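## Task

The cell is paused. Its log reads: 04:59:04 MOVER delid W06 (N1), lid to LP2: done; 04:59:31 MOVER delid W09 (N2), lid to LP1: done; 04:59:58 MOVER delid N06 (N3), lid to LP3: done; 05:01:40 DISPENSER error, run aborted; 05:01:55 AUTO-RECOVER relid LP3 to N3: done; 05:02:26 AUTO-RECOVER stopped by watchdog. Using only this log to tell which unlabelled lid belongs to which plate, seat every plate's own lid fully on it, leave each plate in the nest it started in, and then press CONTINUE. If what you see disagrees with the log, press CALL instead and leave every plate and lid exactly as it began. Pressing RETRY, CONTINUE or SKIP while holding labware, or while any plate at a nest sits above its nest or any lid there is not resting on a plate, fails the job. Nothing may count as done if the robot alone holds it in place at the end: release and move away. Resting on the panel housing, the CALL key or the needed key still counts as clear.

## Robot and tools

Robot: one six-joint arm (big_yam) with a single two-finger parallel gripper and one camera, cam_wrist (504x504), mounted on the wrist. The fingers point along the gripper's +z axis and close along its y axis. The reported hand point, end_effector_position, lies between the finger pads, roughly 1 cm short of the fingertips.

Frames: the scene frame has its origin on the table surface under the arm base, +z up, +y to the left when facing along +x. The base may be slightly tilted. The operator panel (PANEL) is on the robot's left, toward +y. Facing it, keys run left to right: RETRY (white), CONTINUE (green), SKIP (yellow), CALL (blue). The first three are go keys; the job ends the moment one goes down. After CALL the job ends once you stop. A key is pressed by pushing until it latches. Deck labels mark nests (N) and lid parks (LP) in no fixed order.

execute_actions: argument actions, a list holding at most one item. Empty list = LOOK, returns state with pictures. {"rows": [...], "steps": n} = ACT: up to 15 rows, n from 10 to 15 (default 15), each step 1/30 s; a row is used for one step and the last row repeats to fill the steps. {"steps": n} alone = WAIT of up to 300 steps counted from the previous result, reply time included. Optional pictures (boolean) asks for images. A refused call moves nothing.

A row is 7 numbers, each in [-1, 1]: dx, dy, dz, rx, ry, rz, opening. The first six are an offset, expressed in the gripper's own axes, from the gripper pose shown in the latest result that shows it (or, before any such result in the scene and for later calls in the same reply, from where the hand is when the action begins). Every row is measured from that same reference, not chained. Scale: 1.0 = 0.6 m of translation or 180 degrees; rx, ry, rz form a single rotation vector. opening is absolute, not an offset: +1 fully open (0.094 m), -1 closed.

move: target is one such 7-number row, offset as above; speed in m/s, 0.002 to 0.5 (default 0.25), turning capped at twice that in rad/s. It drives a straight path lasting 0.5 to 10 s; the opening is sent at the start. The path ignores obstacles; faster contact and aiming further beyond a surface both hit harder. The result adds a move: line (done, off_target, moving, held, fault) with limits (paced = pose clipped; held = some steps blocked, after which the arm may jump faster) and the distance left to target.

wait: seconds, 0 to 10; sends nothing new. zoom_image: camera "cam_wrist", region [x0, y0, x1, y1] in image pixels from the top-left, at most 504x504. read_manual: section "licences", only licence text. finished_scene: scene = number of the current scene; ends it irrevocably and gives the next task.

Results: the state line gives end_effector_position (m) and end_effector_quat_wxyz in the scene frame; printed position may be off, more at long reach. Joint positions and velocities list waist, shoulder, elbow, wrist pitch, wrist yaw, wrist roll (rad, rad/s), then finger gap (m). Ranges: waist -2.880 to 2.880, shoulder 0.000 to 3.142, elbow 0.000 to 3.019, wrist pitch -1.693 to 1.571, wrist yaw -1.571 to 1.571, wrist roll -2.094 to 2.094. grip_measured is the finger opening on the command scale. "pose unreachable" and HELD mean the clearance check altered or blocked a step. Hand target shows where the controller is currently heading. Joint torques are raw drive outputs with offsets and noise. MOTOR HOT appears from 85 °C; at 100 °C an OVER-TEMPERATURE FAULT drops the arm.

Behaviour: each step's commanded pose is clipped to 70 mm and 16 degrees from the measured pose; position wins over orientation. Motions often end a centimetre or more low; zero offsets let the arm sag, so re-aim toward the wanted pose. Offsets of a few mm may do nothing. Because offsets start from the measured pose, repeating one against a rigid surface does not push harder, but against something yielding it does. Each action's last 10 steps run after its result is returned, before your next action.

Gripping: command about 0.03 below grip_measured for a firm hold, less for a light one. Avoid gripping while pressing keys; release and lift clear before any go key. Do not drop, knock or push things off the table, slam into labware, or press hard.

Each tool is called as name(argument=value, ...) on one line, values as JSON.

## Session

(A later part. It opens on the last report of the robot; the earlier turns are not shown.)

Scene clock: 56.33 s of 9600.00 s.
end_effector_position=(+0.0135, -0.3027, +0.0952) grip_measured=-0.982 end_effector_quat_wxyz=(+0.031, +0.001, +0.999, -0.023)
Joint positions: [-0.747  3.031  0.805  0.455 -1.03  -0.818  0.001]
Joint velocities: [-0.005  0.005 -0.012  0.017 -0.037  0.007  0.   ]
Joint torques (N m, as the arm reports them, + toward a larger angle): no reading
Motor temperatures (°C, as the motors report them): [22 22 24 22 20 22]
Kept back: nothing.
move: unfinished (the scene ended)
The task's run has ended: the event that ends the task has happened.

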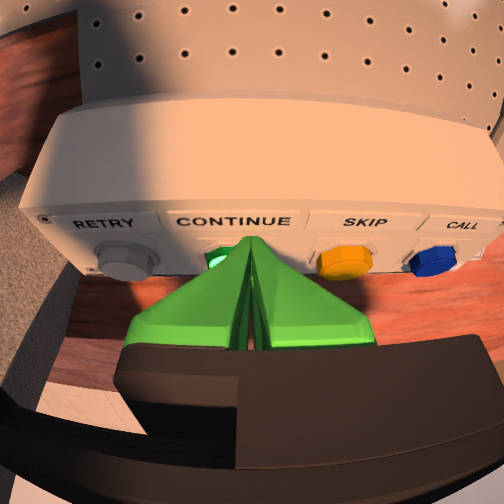

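finished_scene(scene=2)

The scene is finished: the task was done.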